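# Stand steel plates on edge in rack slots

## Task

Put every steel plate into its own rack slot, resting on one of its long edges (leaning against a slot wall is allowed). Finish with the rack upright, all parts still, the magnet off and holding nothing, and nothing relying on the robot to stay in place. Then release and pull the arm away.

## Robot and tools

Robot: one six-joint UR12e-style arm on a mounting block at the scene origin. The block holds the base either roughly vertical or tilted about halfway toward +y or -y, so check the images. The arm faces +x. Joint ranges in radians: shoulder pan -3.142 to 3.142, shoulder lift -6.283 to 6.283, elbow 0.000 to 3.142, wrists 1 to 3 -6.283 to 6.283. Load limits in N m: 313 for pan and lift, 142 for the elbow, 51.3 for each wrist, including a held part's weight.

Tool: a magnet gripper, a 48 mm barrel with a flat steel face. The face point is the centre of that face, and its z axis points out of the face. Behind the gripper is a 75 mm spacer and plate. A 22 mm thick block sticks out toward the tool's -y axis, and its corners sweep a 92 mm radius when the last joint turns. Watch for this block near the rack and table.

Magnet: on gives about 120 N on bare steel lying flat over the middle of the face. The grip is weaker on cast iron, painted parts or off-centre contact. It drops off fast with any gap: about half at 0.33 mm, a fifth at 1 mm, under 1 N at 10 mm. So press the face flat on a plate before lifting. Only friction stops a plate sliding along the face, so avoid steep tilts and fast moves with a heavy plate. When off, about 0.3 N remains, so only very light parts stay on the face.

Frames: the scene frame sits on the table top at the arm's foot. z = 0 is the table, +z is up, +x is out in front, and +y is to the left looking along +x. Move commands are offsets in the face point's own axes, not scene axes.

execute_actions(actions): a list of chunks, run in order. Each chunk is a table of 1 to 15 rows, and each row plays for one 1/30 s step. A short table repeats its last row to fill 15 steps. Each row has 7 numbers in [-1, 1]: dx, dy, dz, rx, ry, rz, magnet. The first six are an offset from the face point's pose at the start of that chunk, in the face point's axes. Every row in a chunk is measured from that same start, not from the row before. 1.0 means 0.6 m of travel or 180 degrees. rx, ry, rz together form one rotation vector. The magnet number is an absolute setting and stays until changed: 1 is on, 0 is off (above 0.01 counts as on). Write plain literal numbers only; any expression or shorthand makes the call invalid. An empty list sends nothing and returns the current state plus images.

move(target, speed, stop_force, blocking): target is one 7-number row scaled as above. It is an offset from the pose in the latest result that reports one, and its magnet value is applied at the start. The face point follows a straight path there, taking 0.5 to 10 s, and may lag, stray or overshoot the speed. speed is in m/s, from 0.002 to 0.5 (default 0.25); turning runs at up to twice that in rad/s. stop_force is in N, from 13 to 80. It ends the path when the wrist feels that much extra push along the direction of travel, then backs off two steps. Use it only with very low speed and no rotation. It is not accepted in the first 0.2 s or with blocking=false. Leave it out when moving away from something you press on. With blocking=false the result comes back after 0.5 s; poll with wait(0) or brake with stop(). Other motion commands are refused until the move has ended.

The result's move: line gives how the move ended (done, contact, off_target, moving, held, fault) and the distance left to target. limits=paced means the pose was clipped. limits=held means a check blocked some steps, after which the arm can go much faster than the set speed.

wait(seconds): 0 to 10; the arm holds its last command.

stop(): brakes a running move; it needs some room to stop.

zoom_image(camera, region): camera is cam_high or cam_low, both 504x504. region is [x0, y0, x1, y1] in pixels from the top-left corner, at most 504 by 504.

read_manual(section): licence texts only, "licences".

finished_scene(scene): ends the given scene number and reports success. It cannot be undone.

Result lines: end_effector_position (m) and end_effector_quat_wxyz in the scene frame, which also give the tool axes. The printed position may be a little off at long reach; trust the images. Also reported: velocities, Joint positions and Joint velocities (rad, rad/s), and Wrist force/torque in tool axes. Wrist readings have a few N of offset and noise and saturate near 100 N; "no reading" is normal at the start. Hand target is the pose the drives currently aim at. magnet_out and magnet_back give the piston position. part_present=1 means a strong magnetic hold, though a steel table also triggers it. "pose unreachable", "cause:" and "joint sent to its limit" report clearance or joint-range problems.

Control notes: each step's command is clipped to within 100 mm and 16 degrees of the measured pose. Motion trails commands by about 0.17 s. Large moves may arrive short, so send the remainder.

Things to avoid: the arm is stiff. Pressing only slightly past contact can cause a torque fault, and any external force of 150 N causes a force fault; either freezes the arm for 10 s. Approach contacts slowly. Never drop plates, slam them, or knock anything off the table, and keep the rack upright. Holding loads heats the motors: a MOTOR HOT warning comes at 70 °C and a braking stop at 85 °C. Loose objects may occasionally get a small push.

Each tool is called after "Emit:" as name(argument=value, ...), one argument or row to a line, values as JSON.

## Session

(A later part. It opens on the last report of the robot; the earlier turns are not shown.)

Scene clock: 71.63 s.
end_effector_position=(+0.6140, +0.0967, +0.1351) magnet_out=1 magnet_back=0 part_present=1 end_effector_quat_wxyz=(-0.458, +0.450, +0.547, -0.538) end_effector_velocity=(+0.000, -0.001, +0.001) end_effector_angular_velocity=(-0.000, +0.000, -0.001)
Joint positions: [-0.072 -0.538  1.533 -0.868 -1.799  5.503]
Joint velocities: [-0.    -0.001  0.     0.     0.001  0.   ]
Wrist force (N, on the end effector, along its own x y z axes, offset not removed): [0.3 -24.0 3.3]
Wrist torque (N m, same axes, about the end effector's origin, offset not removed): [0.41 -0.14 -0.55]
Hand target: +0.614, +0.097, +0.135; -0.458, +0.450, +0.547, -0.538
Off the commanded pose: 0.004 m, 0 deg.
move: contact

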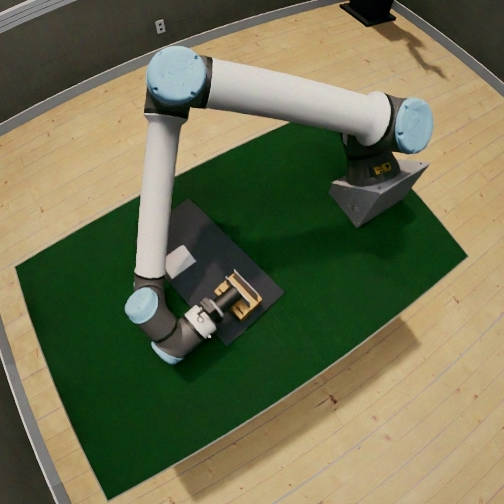

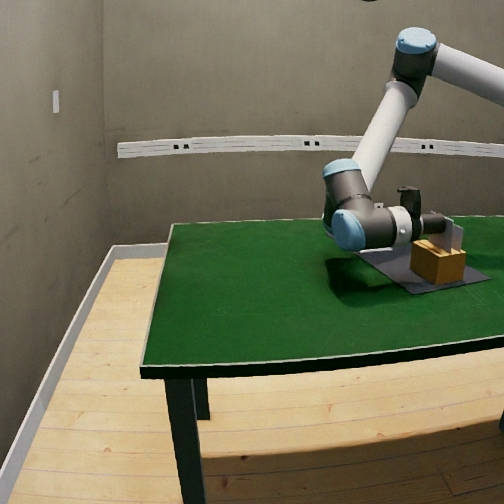

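Emit:
execute_actions(
  actions=[
    [[0,-0.002,0,0,0,0,1]],
    [[0,0,0.002,0,0,0,1]],
  ],
)

Emit:
move(
  target=[0,0.01,0,0,0,0,1],
  speed=0.003,
  stop_force=13,
)

Emit:
zoom_image(
  camera="cam_low",
  region=[420, 220, 460, 260],
)

Scene clock: 72.73 s.
end_effector_position=(+0.6129, +0.0965, +0.1363) magnet_out=1 magnet_back=0 part_present=1 end_effector_quat_wxyz=(-0.458, +0.450, +0.547, -0.538) end_effector_velocity=(+0.000, -0.001, +0.000) end_effector_angular_velocity=(+0.000, -0.001, -0.000)
Joint positions: [-0.071 -0.54   1.536 -0.869 -1.798  5.503]
Joint velocities: [-0.    -0.001 -0.     0.    -0.001 -0.   ]
Wrist force (N, on the end effector, along its own x y z axes, offset not removed): [-0.1 0.1 -4.3]
Wrist torque (N m, same axes, about the end effector's origin, offset not removed): [-0.01 0.03 0.10]
Hand target: +0.613, +0.096, +0.136; -0.458, +0.450, +0.547, -0.538
Off the commanded pose: 0.000 m, 0 deg.

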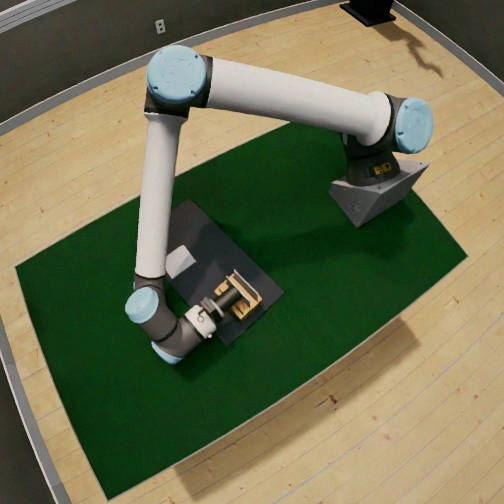

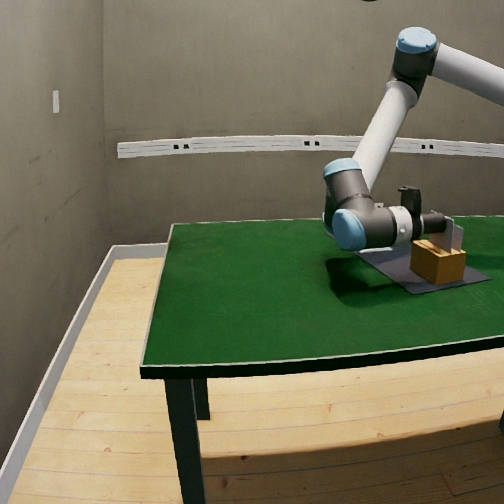

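Scene clock: 74.97 s.
end_effector_position=(+0.6129, +0.0966, +0.1303) magnet_out=1 magnet_back=0 part_present=1 end_effector_quat_wxyz=(-0.458, +0.450, +0.547, -0.538) end_effector_velocity=(+0.000, +0.000, -0.001) end_effector_angular_velocity=(-0.000, +0.001, -0.001)
Joint positions: [-0.076 -0.534  1.535 -0.874 -1.803  5.504]
Joint velocities: [-0.001  0.001 -0.001 -0.001  0.     0.   ]
Wrist force (N, on the end effector, along its own x y z axes, offset not removed): [-0.4 1.6 -3.4]
Wrist torque (N m, same axes, about the end effector's origin, offset not removed): [0.14 0.08 0.05]
Hand target: +0.613, +0.097, +0.130; -0.458, +0.450, +0.547, -0.538
Off the commanded pose: 0.000 m, 0 deg.
move: done

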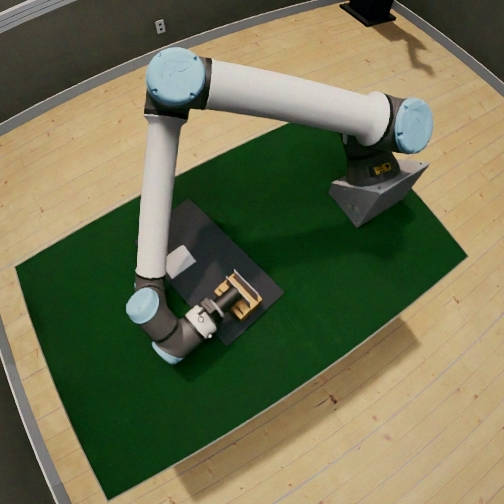

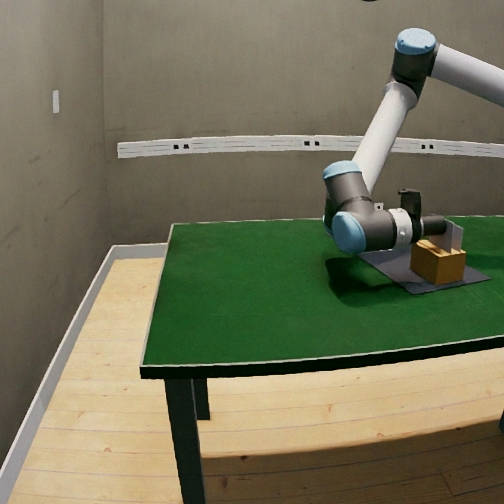

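Region (420, 220, 460, 260) of cam_low's 504x504 image, scaled by 12.600, with more detail than that image has.

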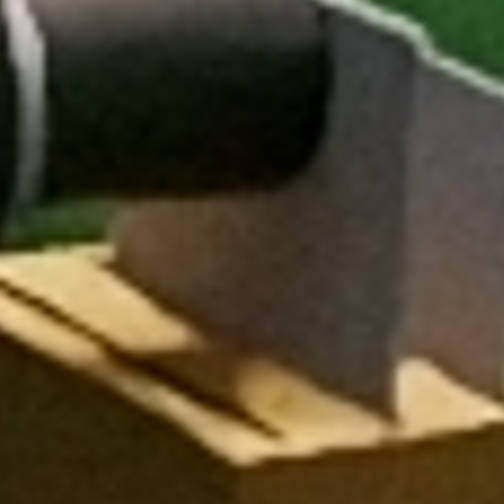

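Emit:
move(
  target=[0,0.04,0,0,0,0,1],
  speed=0.007,
  stop_force=13,
)

Emit:
execute_actions(
  actions=[
    [[0,-0.0003,0,0,0,0,0]],
    [[0,0,-0.003,0,0,0,0],[0,0,-0.006,0,0,0,0],[0,0,-0.009,0,0,0,0],[0,0,-0.012,0,0,0,0],[0,0,-0.015,0,0,0,0],[0,0,-0.018,0,0,0,0],[0,0,-0.02,0,0,0,0]],
  ],
)

Emit:
move(
  target=[0,-0.11,-0.03,0,0,0,0],
  speed=0.25,
)

Emit:
zoom_image(
  camera="cam_low",
  region=[400, 200, 480, 280],
)

Emit:
zoom_image(
  camera="cam_high",
  region=[150, 200, 234, 284],
)

Scene clock: 77.80 s.
end_effector_position=(+0.6129, +0.0969, +0.1142) magnet_out=1 magnet_back=0 part_present=1 end_effector_quat_wxyz=(-0.458, +0.450, +0.547, -0.538) end_effector_velocity=(+0.000, +0.000, +0.001) end_effector_angular_velocity=(-0.001, -0.002, -0.001)
Joint positions: [-0.09  -0.519  1.532 -0.885 -1.817  5.505]
Joint velocities: [ 0.002 -0.001  0.    -0.001  0.001  0.001]
Wrist force (N, on the end effector, along its own x y z axes, offset not removed): [7.9 -9.8 -1.6]
Wrist torque (N m, same axes, about the end effector's origin, offset not removed): [0.36 0.03 0.14]
Hand target: +0.613, +0.097, +0.115; -0.458, +0.450, +0.547, -0.538
Off the commanded pose: 0.008 m, 0 deg.
move: contact

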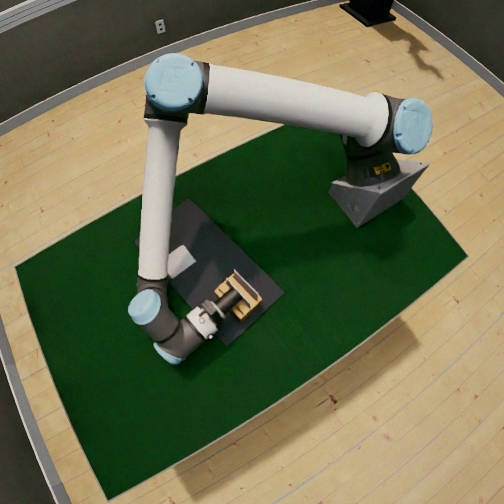

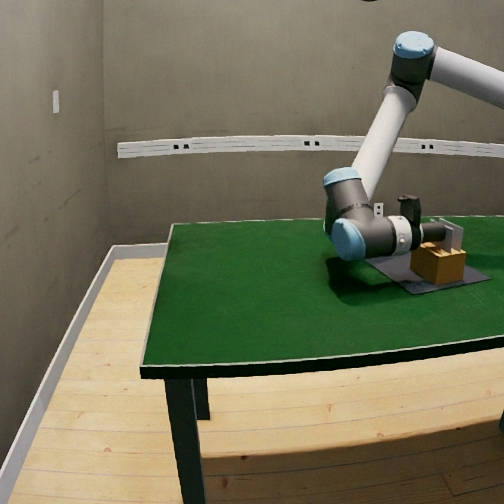

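Scene clock: 78.80 s.
end_effector_position=(+0.6244, +0.0989, +0.1144) magnet_out=0 magnet_back=1 part_present=0 end_effector_quat_wxyz=(-0.458, +0.450, +0.547, -0.538) end_effector_velocity=(+0.003, +0.001, +0.000) end_effector_angular_velocity=(-0.000, -0.001, +0.000)
Joint positions: [-0.087 -0.507  1.503 -0.868 -1.813  5.505]
Joint velocities: [ 0.002  0.003 -0.008  0.004  0.001  0.   ]
Wrist force (N, on the end effector, along its own x y z axes, offset not removed): [1.2 -2.1 -2.3]
Wrist torque (N m, same axes, about the end effector's origin, offset not removed): [0.02 -0.09 0.09]
Hand target: +0.625, +0.099, +0.114; -0.458, +0.450, +0.547, -0.538
Off the commanded pose: 0.000 m, 0 deg.

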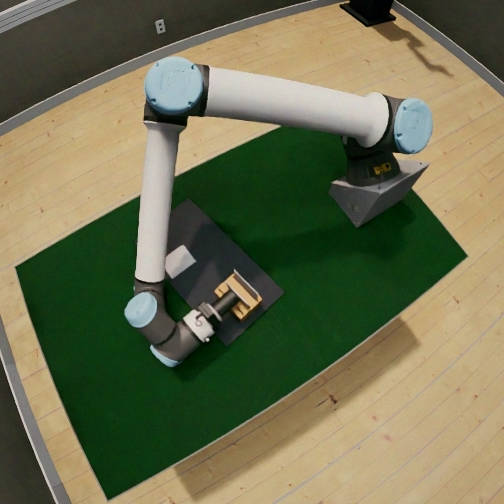

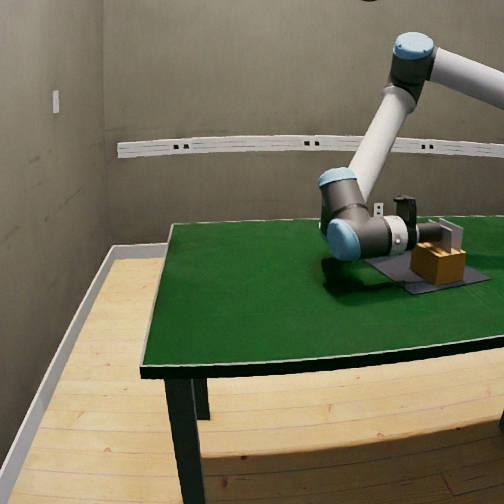

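Scene clock: 79.70 s.
end_effector_position=(+0.6422, +0.1009, +0.1803) magnet_out=0 magnet_back=1 part_present=0 end_effector_quat_wxyz=(-0.458, +0.450, +0.547, -0.538) end_effector_velocity=(+0.001, +0.000, +0.001) end_effector_angular_velocity=(+0.000, +0.000, -0.000)
Joint positions: [-0.028 -0.545  1.465 -0.794 -1.755  5.497]
Joint velocities: [ 0.001  0.001 -0.002  0.001  0.001 -0.   ]
Wrist force (N, on the end effector, along its own x y z axes, offset not removed): [0.6 -0.2 -2.3]
Wrist torque (N m, same axes, about the end effector's origin, offset not removed): [0.21 -0.04 0.03]
Hand target: +0.642, +0.101, +0.180; -0.458, +0.450, +0.547, -0.538
Off the commanded pose: 0.000 m, 0 deg.
move: done

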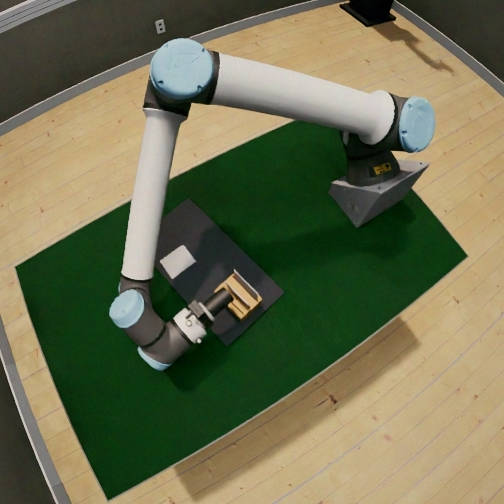

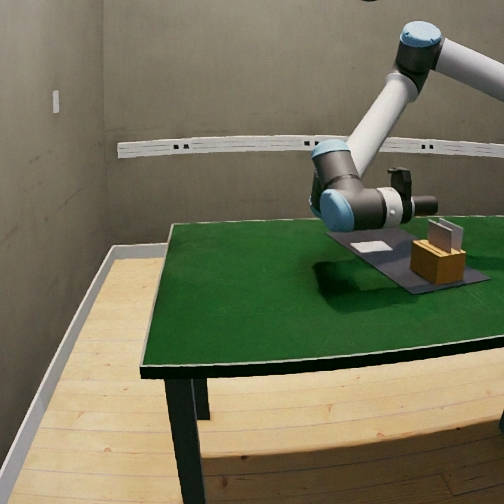

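Region (400, 200, 480, 280) of cam_low's 504x504 image, scaled by 6.300, with more detail than that image has.

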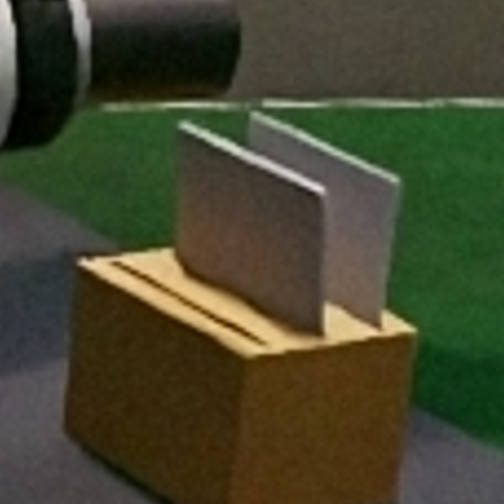

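Region (150, 200, 234, 284) of cam_high's 504x504 image, scaled by 6.000, with more detail than that image has.

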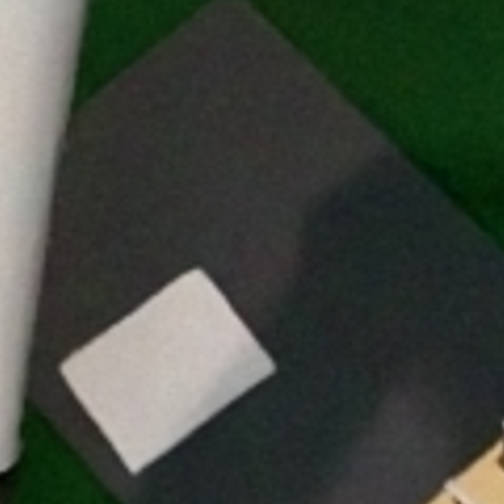

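Emit:
move(
  target=[-0.3852,0.2522,-0.0582,-0.3797,0.3967,0.4033,0],
  speed=0.3,
)

Emit:
zoom_image(
  camera="cam_low",
  region=[340, 200, 410, 260],
)

Emit:
zoom_image(
  camera="cam_high",
  region=[150, 200, 234, 284],
)

Scene clock: 84.07 s.
end_effector_position=(+0.7168, -0.1180, +0.0251) magnet_out=0 magnet_back=1 part_present=0 end_effector_quat_wxyz=(+0.000, +0.998, +0.057, +0.000) end_effector_velocity=(+0.002, -0.001, -0.000) end_effector_angular_velocity=(-0.004, -0.008, -0.002)
Joint positions: [-0.228 -0.905  2.117 -3.034 -2.325  5.811]
Joint velocities: [-0.     0.003 -0.    -0.015 -0.    -0.006]
Wrist force (N, on the end effector, along its own x y z axes, offset not removed): [-0.8 -0.8 -1.6]
Wrist torque (N m, same axes, about the end effector's origin, offset not removed): [0.11 0.08 0.13]
Hand target: +0.717, -0.118, +0.025; +0.000, +0.998, +0.057, +0.000
Off the commanded pose: 0.001 m, 0 deg.
move: done

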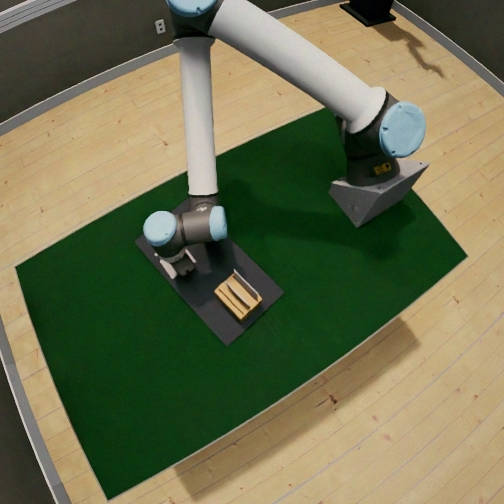

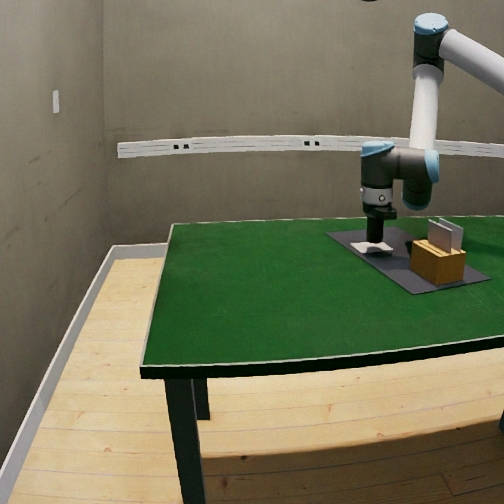

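Region (340, 200, 410, 260) of cam_low's 504x504 image, scaled by 7.200, with more detail than that image has; it fills the top 432 rows of this view, and the rest is white.

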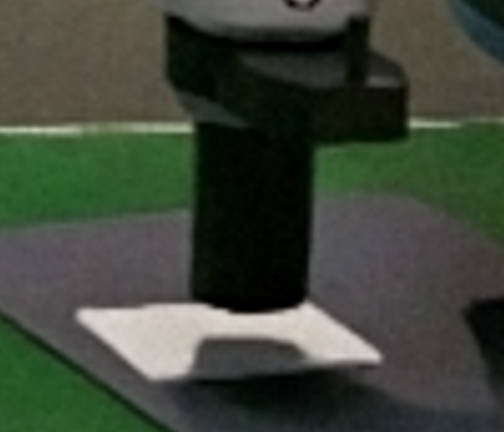

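Region (150, 200, 234, 284) of cam_high's 504x504 image, scaled by 6.000, with more detail than that image has.

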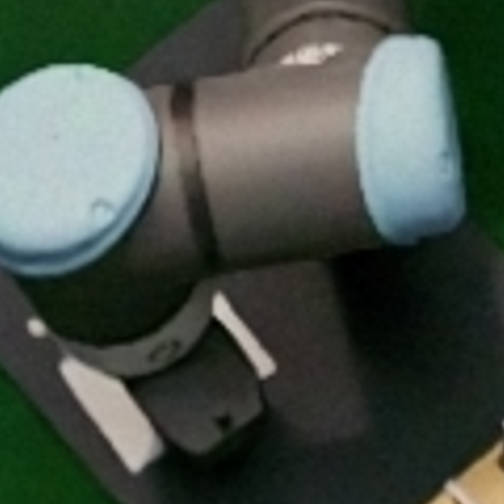

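Emit:
move(
  target=[0,0,0.029,0,0,0,0],
  speed=0.05,
)

Emit:
zoom_image(
  camera="cam_low",
  region=[345, 220, 400, 260],
)

Scene clock: 84.90 s.
end_effector_position=(+0.7168, -0.1180, +0.0078) magnet_out=0 magnet_back=1 part_present=0 end_effector_quat_wxyz=(+0.000, +0.998, +0.057, +0.000) end_effector_velocity=(-0.000, -0.000, -0.001) end_effector_angular_velocity=(+0.001, -0.000, +0.000)
Joint positions: [-0.245 -0.879  2.112 -3.07  -2.321  5.789]
Joint velocities: [-0.002  0.001  0.    -0.003  0.002 -0.002]
Wrist force (N, on the end effector, along its own x y z axes, offset not removed): [1.3 -2.4 -3.2]
Wrist torque (N m, same axes, about the end effector's origin, offset not removed): [-0.03 -0.15 0.14]
Hand target: +0.717, -0.118, +0.008; +0.000, +0.998, +0.057, +0.000
Off the commanded pose: 0.000 m, 0 deg.
move: done

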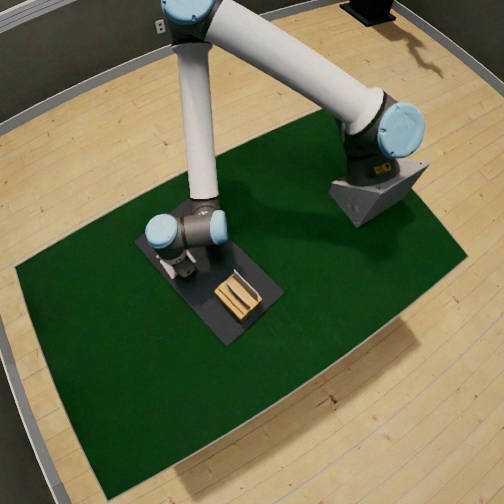

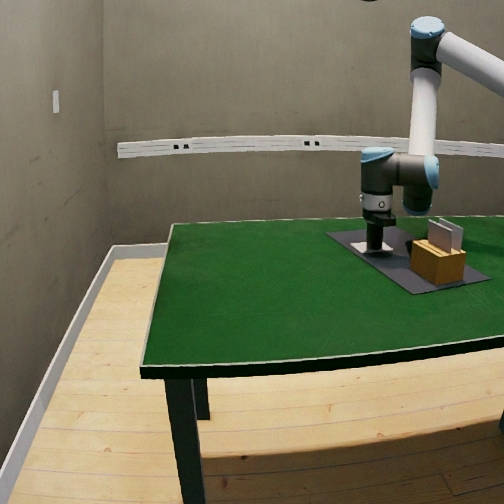

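Region (345, 220, 400, 260) of cam_low's 504x504 image, scaled by 9.164, with more detail than that image has; it fills the top 367 rows of this view, and the rest is white.

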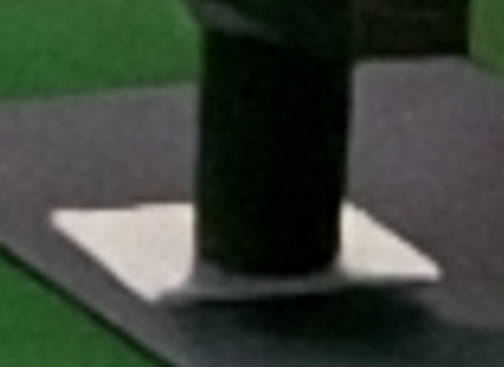

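Emit:
move(
  target=[0,0,0.01,0,0,0,0],
  speed=0.002,
  stop_force=13,
)

Emit:
execute_actions(
  actions=[
    [[0,0,-0.0005,0,0,0,1]],
  ],
)

Emit:
move(
  target=[0,0,-0.15,0,0,0,1],
  speed=0.2,
)

Scene clock: 86.60 s.
end_effector_position=(+0.7168, -0.1180, +0.0053) magnet_out=0 magnet_back=1 part_present=0 end_effector_quat_wxyz=(+0.000, +0.998, +0.057, +0.000) end_effector_velocity=(+0.000, -0.000, +0.001) end_effector_angular_velocity=(+0.001, -0.000, +0.001)
Joint positions: [-0.248 -0.875  2.112 -3.076 -2.32   5.786]
Joint velocities: [ 0.001 -0.001 -0.     0.002  0.    -0.   ]
Wrist force (N, on the end effector, along its own x y z axes, offset not removed): [-13.1 -4.6 -36.2]
Wrist torque (N m, same axes, about the end effector's origin, offset not removed): [-0.76 0.05 0.34]
Hand target: +0.717, -0.118, +0.005; +0.000, +0.998, +0.057, +0.000
Off the commanded pose: 0.003 m, 0 deg.
move: contact

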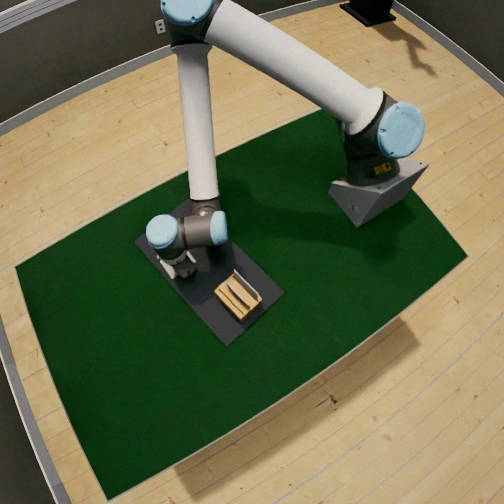

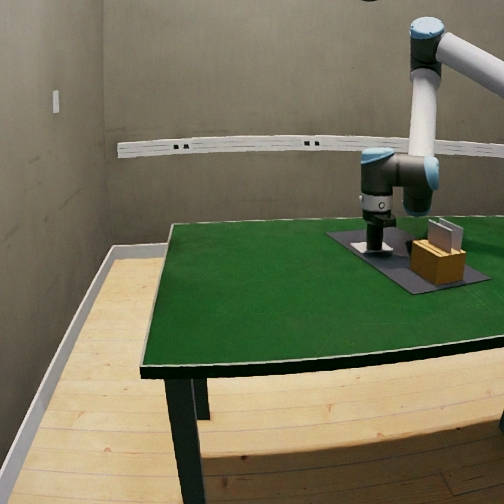

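Scene clock: 87.10 s.
end_effector_position=(+0.7168, -0.1180, +0.0055) magnet_out=1 magnet_back=0 part_present=1 end_effector_quat_wxyz=(+0.000, +0.998, +0.057, +0.000) end_effector_velocity=(+0.000, +0.001, -0.000) end_effector_angular_velocity=(+0.001, -0.001, +0.001)
Joint positions: [-0.247 -0.876  2.112 -3.075 -2.32   5.786]
Joint velocities: [ 0.001  0.001 -0.    -0.001  0.001 -0.   ]
Wrist force (N, on the end effector, along its own x y z axes, offset not removed): [-1.4 -5.7 -4.5]
Wrist torque (N m, same axes, about the end effector's origin, offset not removed): [-0.34 0.20 0.03]
Hand target: +0.717, -0.118, +0.006; +0.000, +0.998, +0.057, +0.000
Off the commanded pose: 0.000 m, 0 deg.

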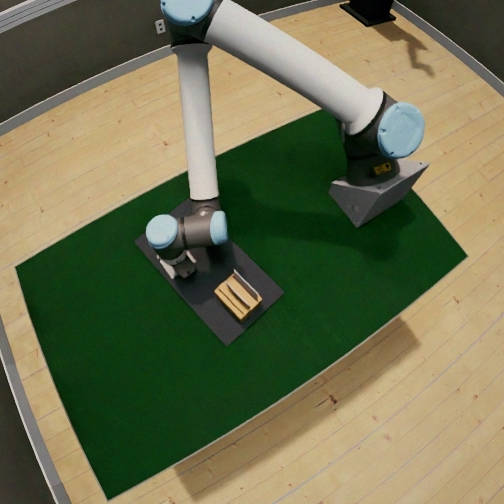

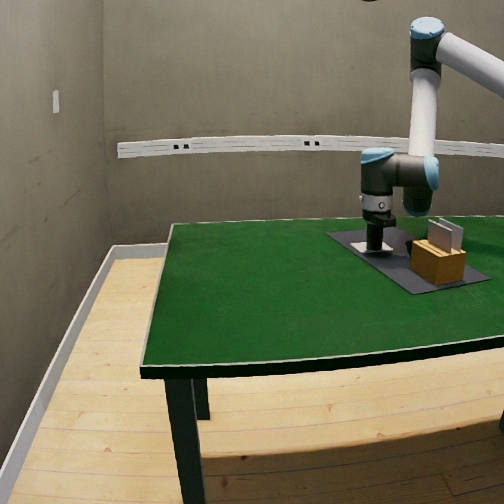

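Scene clock: 88.07 s.
end_effector_position=(+0.7168, -0.1181, +0.0954) magnet_out=1 magnet_back=0 part_present=1 end_effector_quat_wxyz=(+0.000, +0.998, +0.057, +0.000) end_effector_velocity=(-0.000, +0.000, +0.001) end_effector_angular_velocity=(-0.001, +0.002, +0.001)
Joint positions: [-0.158 -1.006  2.123 -2.874 -2.34   5.905]
Joint velocities: [ 0.001 -0.001 -0.     0.005 -0.002  0.002]
Wrist force (N, on the end effector, along its own x y z axes, offset not removed): [0.6 -1.1 0.6]
Wrist torque (N m, same axes, about the end effector's origin, offset not removed): [0.06 0.00 0.10]
Hand target: +0.717, -0.118, +0.096; +0.000, +0.998, +0.057, +0.000
Off the commanded pose: 0.000 m, 0 deg.
move: done

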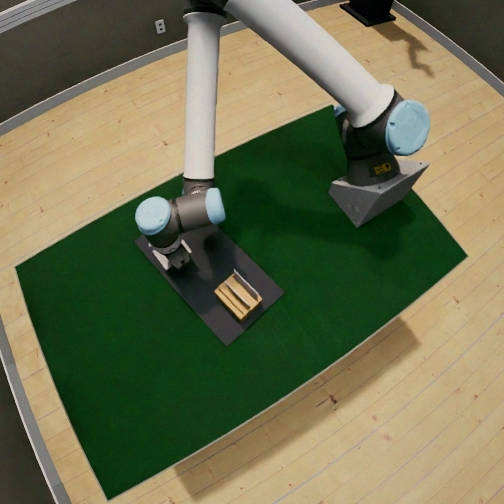

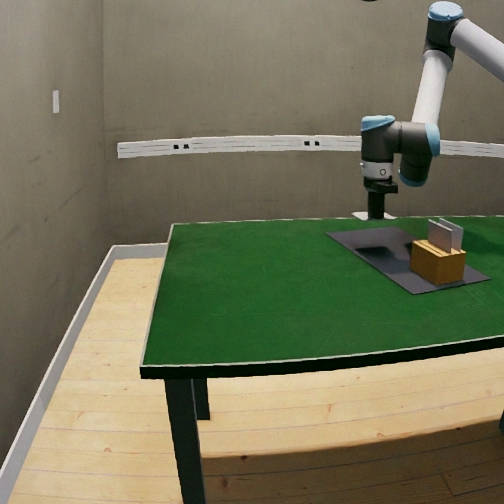

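Emit:
move(
  target=[-0.0819,-0.3782,-0.0910,0.3755,-0.3992,-0.3992,1],
  speed=0.3,
)

Emit:
zoom_image(
  camera="cam_low",
  region=[400, 200, 460, 260],
)

Emit:
zoom_image(
  camera="cam_high",
  region=[205, 270, 255, 320],
)

Scene clock: 92.30 s.
end_effector_position=(+0.6419, +0.1018, +0.1500) magnet_out=1 magnet_back=0 part_present=1 end_effector_quat_wxyz=(-0.453, +0.455, +0.543, -0.542) end_effector_velocity=(-0.001, +0.001, +0.000) end_effector_angular_velocity=(+0.004, +0.005, +0.006)
Joint positions: [-0.052 -0.519  1.464 -0.818 -1.779  5.518]
Joint velocities: [ 0.002  0.004 -0.001  0.005 -0.    -0.003]
Wrist force (N, on the end effector, along its own x y z axes, offset not removed): [-1.2 -0.5 -4.3]
Wrist torque (N m, same axes, about the end effector's origin, offset not removed): [-0.03 0.12 0.08]
Hand target: +0.642, +0.102, +0.150; -0.453, +0.454, +0.543, -0.542
Off the commanded pose: 0.000 m, 0 deg.
move: done

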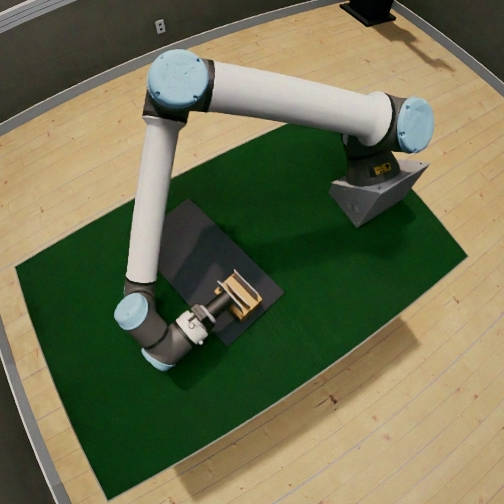

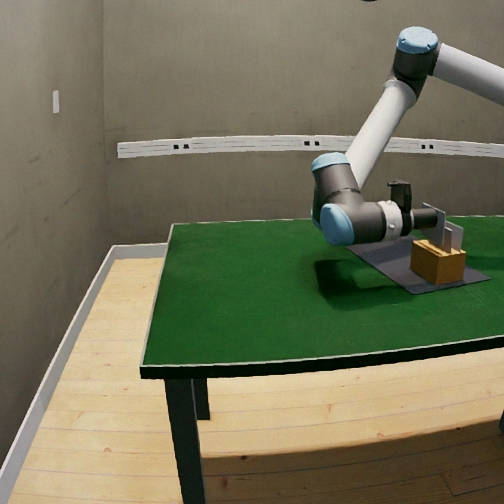

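Region (400, 200, 460, 260) of cam_low's 504x504 image, scaled by 8.400, with more detail than that image has.

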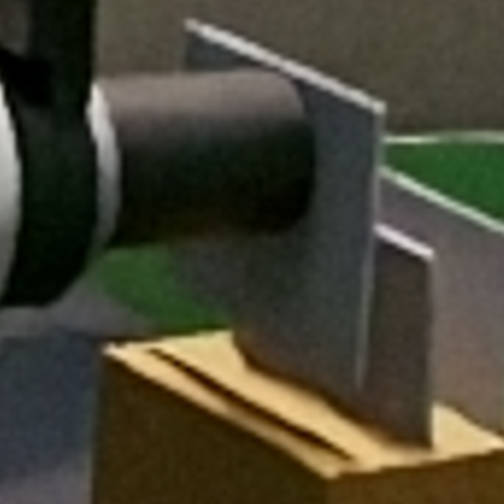

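Region (205, 270, 255, 320) of cam_high's 504x504 image, scaled by 10.080, with more detail than that image has.

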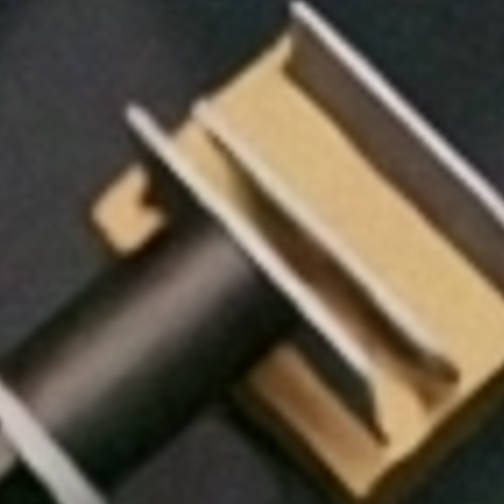

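Emit:
move(
  target=[0,0.027,-0.0006,0,0,0,1],
  speed=0.04,
)

Emit:
zoom_image(
  camera="cam_low",
  region=[410, 222, 450, 262],
)

Emit:
zoom_image(
  camera="cam_high",
  region=[205, 270, 255, 320],
)

Scene clock: 93.20 s.
end_effector_position=(+0.6423, +0.1019, +0.1339) magnet_out=1 magnet_back=0 part_present=1 end_effector_quat_wxyz=(-0.453, +0.455, +0.543, -0.542) end_effector_velocity=(+0.000, +0.000, -0.001) end_effector_angular_velocity=(+0.002, -0.000, +0.000)
Joint positions: [-0.066 -0.505  1.461 -0.829 -1.792  5.52 ]
Joint velocities: [-0.001  0.001 -0.001 -0.001 -0.001 -0.002]
Wrist force (N, on the end effector, along its own x y z axes, offset not removed): [-0.8 0.0 -1.0]
Wrist torque (N m, same axes, about the end effector's origin, offset not removed): [0.07 0.11 0.08]
Hand target: +0.642, +0.102, +0.134; -0.453, +0.455, +0.543, -0.542
Off the commanded pose: 0.000 m, 0 deg.
move: done

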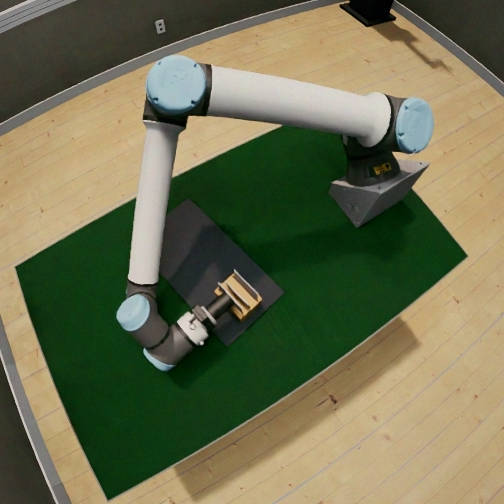

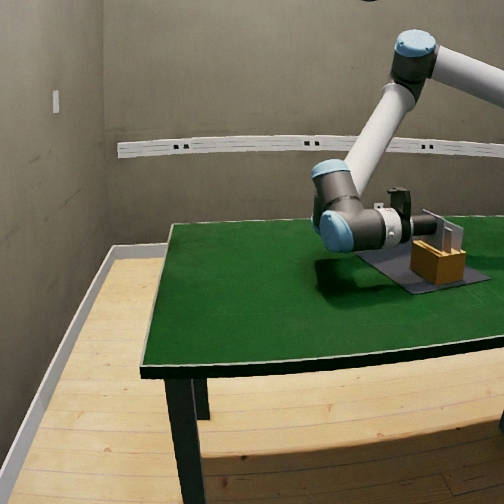

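Region (410, 222, 450, 262) of cam_low's 504x504 image, scaled by 12.600, with more detail than that image has.

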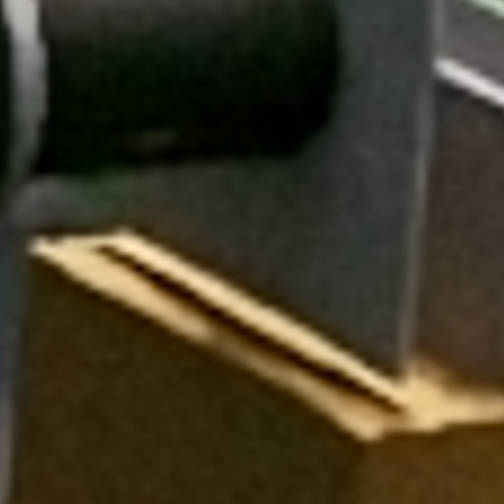

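Region (205, 270, 255, 320) of cam_high's 504x504 image, scaled by 10.080, with more detail than that image has.

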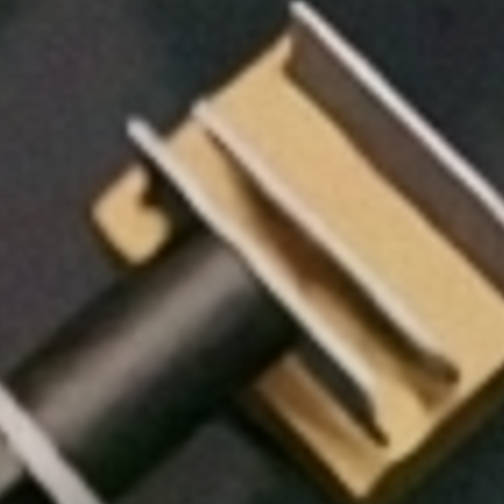

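Emit:
move(
  target=[-0.0042,0.005,0,0,0,0,1],
  speed=0.02,
)

Emit:
move(
  target=[0,0.013,0,0,0,0,1],
  speed=0.003,
  stop_force=13,
)

Emit:
zoom_image(
  camera="cam_low",
  region=[410, 222, 450, 262],
)

Scene clock: 94.00 s.
end_effector_position=(+0.6427, +0.0994, +0.1309) magnet_out=1 magnet_back=0 part_present=1 end_effector_quat_wxyz=(-0.453, +0.455, +0.543, -0.542) end_effector_velocity=(+0.001, -0.001, +0.000) end_effector_angular_velocity=(-0.000, +0.000, -0.002)
Joint positions: [-0.07  -0.504  1.46  -0.829 -1.796  5.52 ]
Joint velocities: [-0.001 -0.001 -0.001  0.001  0.001  0.   ]
Wrist force (N, on the end effector, along its own x y z axes, offset not removed): [2.9 0.2 -3.3]
Wrist torque (N m, same axes, about the end effector's origin, offset not removed): [-0.03 -0.38 0.10]
Hand target: +0.643, +0.099, +0.131; -0.453, +0.455, +0.543, -0.542
Off the commanded pose: 0.000 m, 0 deg.
move: done

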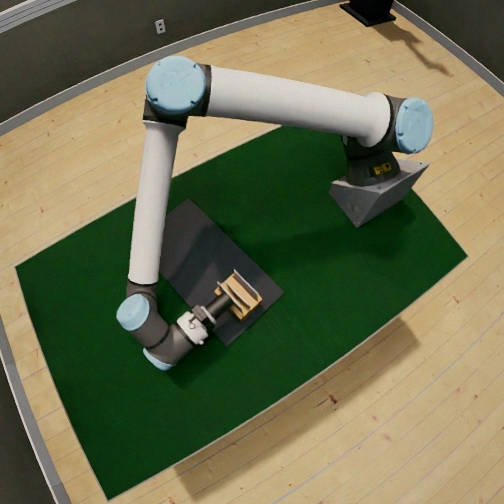

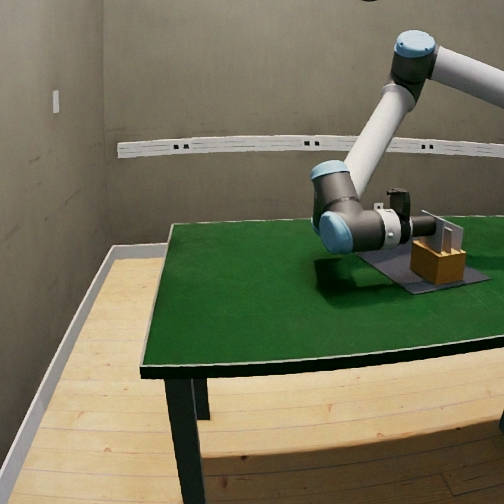

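Scene clock: 96.83 s.
end_effector_position=(+0.6427, +0.0994, +0.1232) magnet_out=1 magnet_back=0 part_present=1 end_effector_quat_wxyz=(-0.453, +0.455, +0.543, -0.542) end_effector_velocity=(-0.000, -0.000, -0.001) end_effector_angular_velocity=(-0.000, +0.001, +0.000)
Joint positions: [-0.076 -0.498  1.459 -0.834 -1.803  5.521]
Joint velocities: [-0.001  0.001  0.     0.    -0.     0.   ]
Wrist force (N, on the end effector, along its own x y z axes, offset not removed): [0.2 -2.8 -7.3]
Wrist torque (N m, same axes, about the end effector's origin, offset not removed): [-0.20 -0.30 0.26]
Hand target: +0.643, +0.099, +0.123; -0.453, +0.455, +0.543, -0.542
Off the commanded pose: 0.000 m, 0 deg.
move: done

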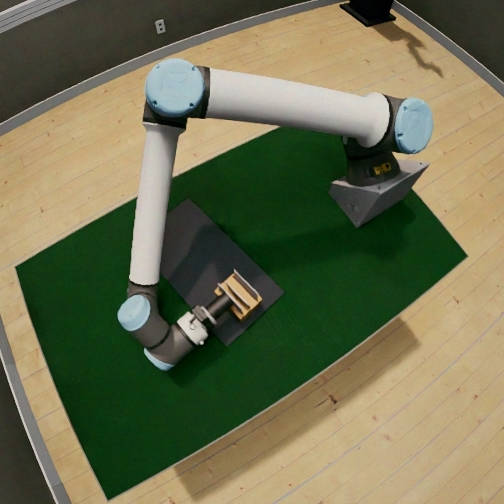

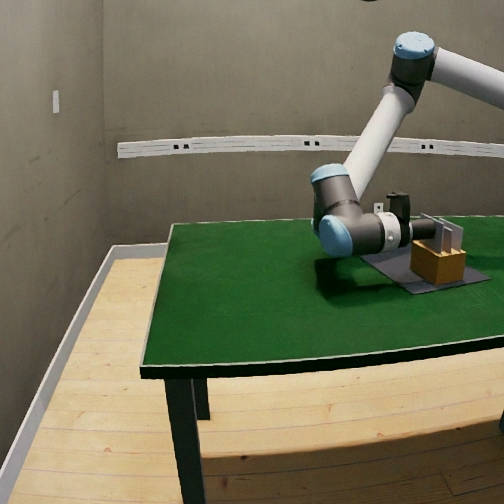

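Region (410, 222, 450, 262) of cam_low's 504x504 image, scaled by 12.600, with more detail than that image has.

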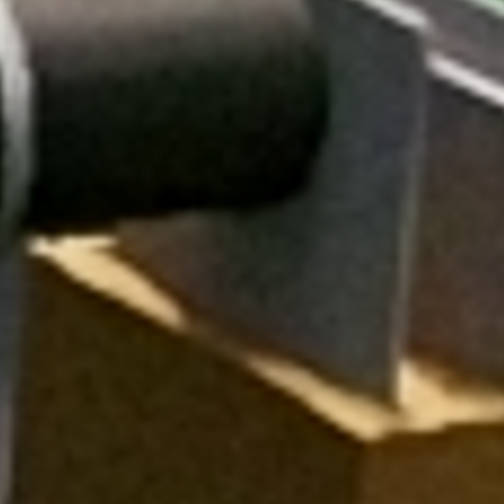

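In, rubbing lightly on the −n wall; ease off 0.3 mm while descending.

Emit:
move(
  target=[0,0.04,-0.0007,0,0,0,1],
  speed=0.007,
  stop_force=13,
)

Emit:
execute_actions(
  actions=[
    [[0,-0.0003,0,0,0,0,0]],
    [[0,0,-0.004,0,0,0,0],[0,0,-0.01,0,0,0,0],[0,-0.002,-0.018,0,0,0,0],[0,-0.005,-0.028,0,0,0,0],[0,-0.01,-0.04,0,0,0,0],[0,-0.016,-0.052,0,0,0,0],[0,-0.024,-0.064,0,0,0,0],[0,-0.032,-0.076,0,0,0,0],[0,-0.04,-0.086,0,0,0,0],[0,-0.046,-0.094,0,0,0,0],[0,-0.05,-0.1,0,0,0,0]],
  ],
)

Emit:
zoom_image(
  camera="cam_low",
  region=[390, 200, 480, 290],
)

Scene clock: 99.80 s.
end_effector_position=(+0.6431, +0.0995, +0.1060) magnet_out=1 magnet_back=0 part_present=1 end_effector_quat_wxyz=(-0.453, +0.455, +0.543, -0.542) end_effector_velocity=(+0.001, -0.000, +0.001) end_effector_angular_velocity=(-0.002, -0.004, -0.000)
Joint positions: [-0.091 -0.482  1.454 -0.845 -1.817  5.523]
Joint velocities: [ 0.001 -0.001 -0.001 -0.001 -0.002  0.002]
Wrist force (N, on the end effector, along its own x y z axes, offset not removed): [6.2 -32.4 -2.6]
Wrist torque (N m, same axes, about the end effector's origin, offset not removed): [0.11 0.10 0.16]
Hand target: +0.643, +0.100, +0.106; -0.453, +0.455, +0.543, -0.542
Off the commanded pose: 0.007 m, 0 deg.
move: contact

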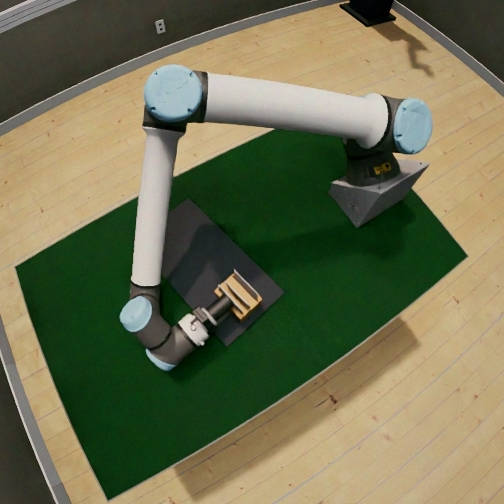

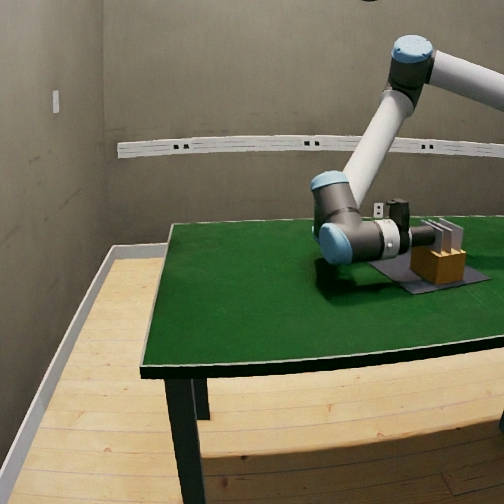

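Scene clock: 100.80 s.
end_effector_position=(+0.6968, +0.1089, +0.1337) magnet_out=0 magnet_back=1 part_present=0 end_effector_quat_wxyz=(-0.453, +0.455, +0.543, -0.541) end_effector_velocity=(+0.059, +0.010, +0.032) end_effector_angular_velocity=(-0.003, +0.005, +0.005)
Joint positions: [-0.055 -0.442  1.313 -0.746 -1.781  5.518]
Joint velocities: [ 0.039  0.051 -0.166  0.121  0.038 -0.001]
Wrist force (N, on the end effector, along its own x y z axes, offset not removed): [0.4 -0.4 -5.9]
Wrist torque (N m, same axes, about the end effector's origin, offset not removed): [0.23 -0.01 0.13]
Hand target: +0.702, +0.110, +0.136; -0.453, +0.455, +0.543, -0.542
Off the commanded pose: 0.006 m, 0 deg.

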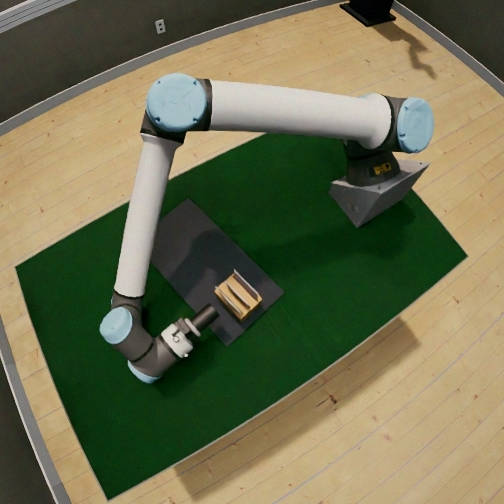

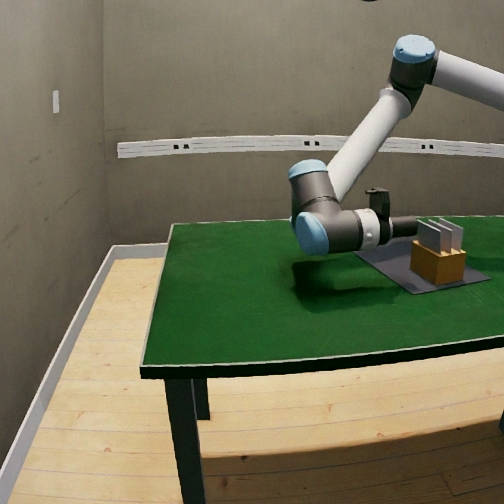

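Region (390, 200, 480, 290) of cam_low's 504x504 image, scaled by 5.600, with more detail than that image has.

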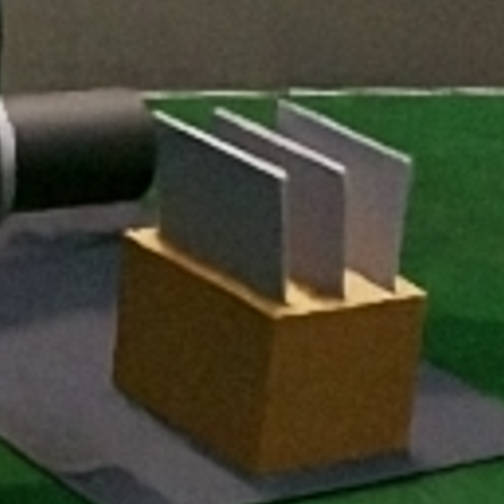

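Emit:
finished_scene(
  scene=1,
)

The scene is finished: the task was done.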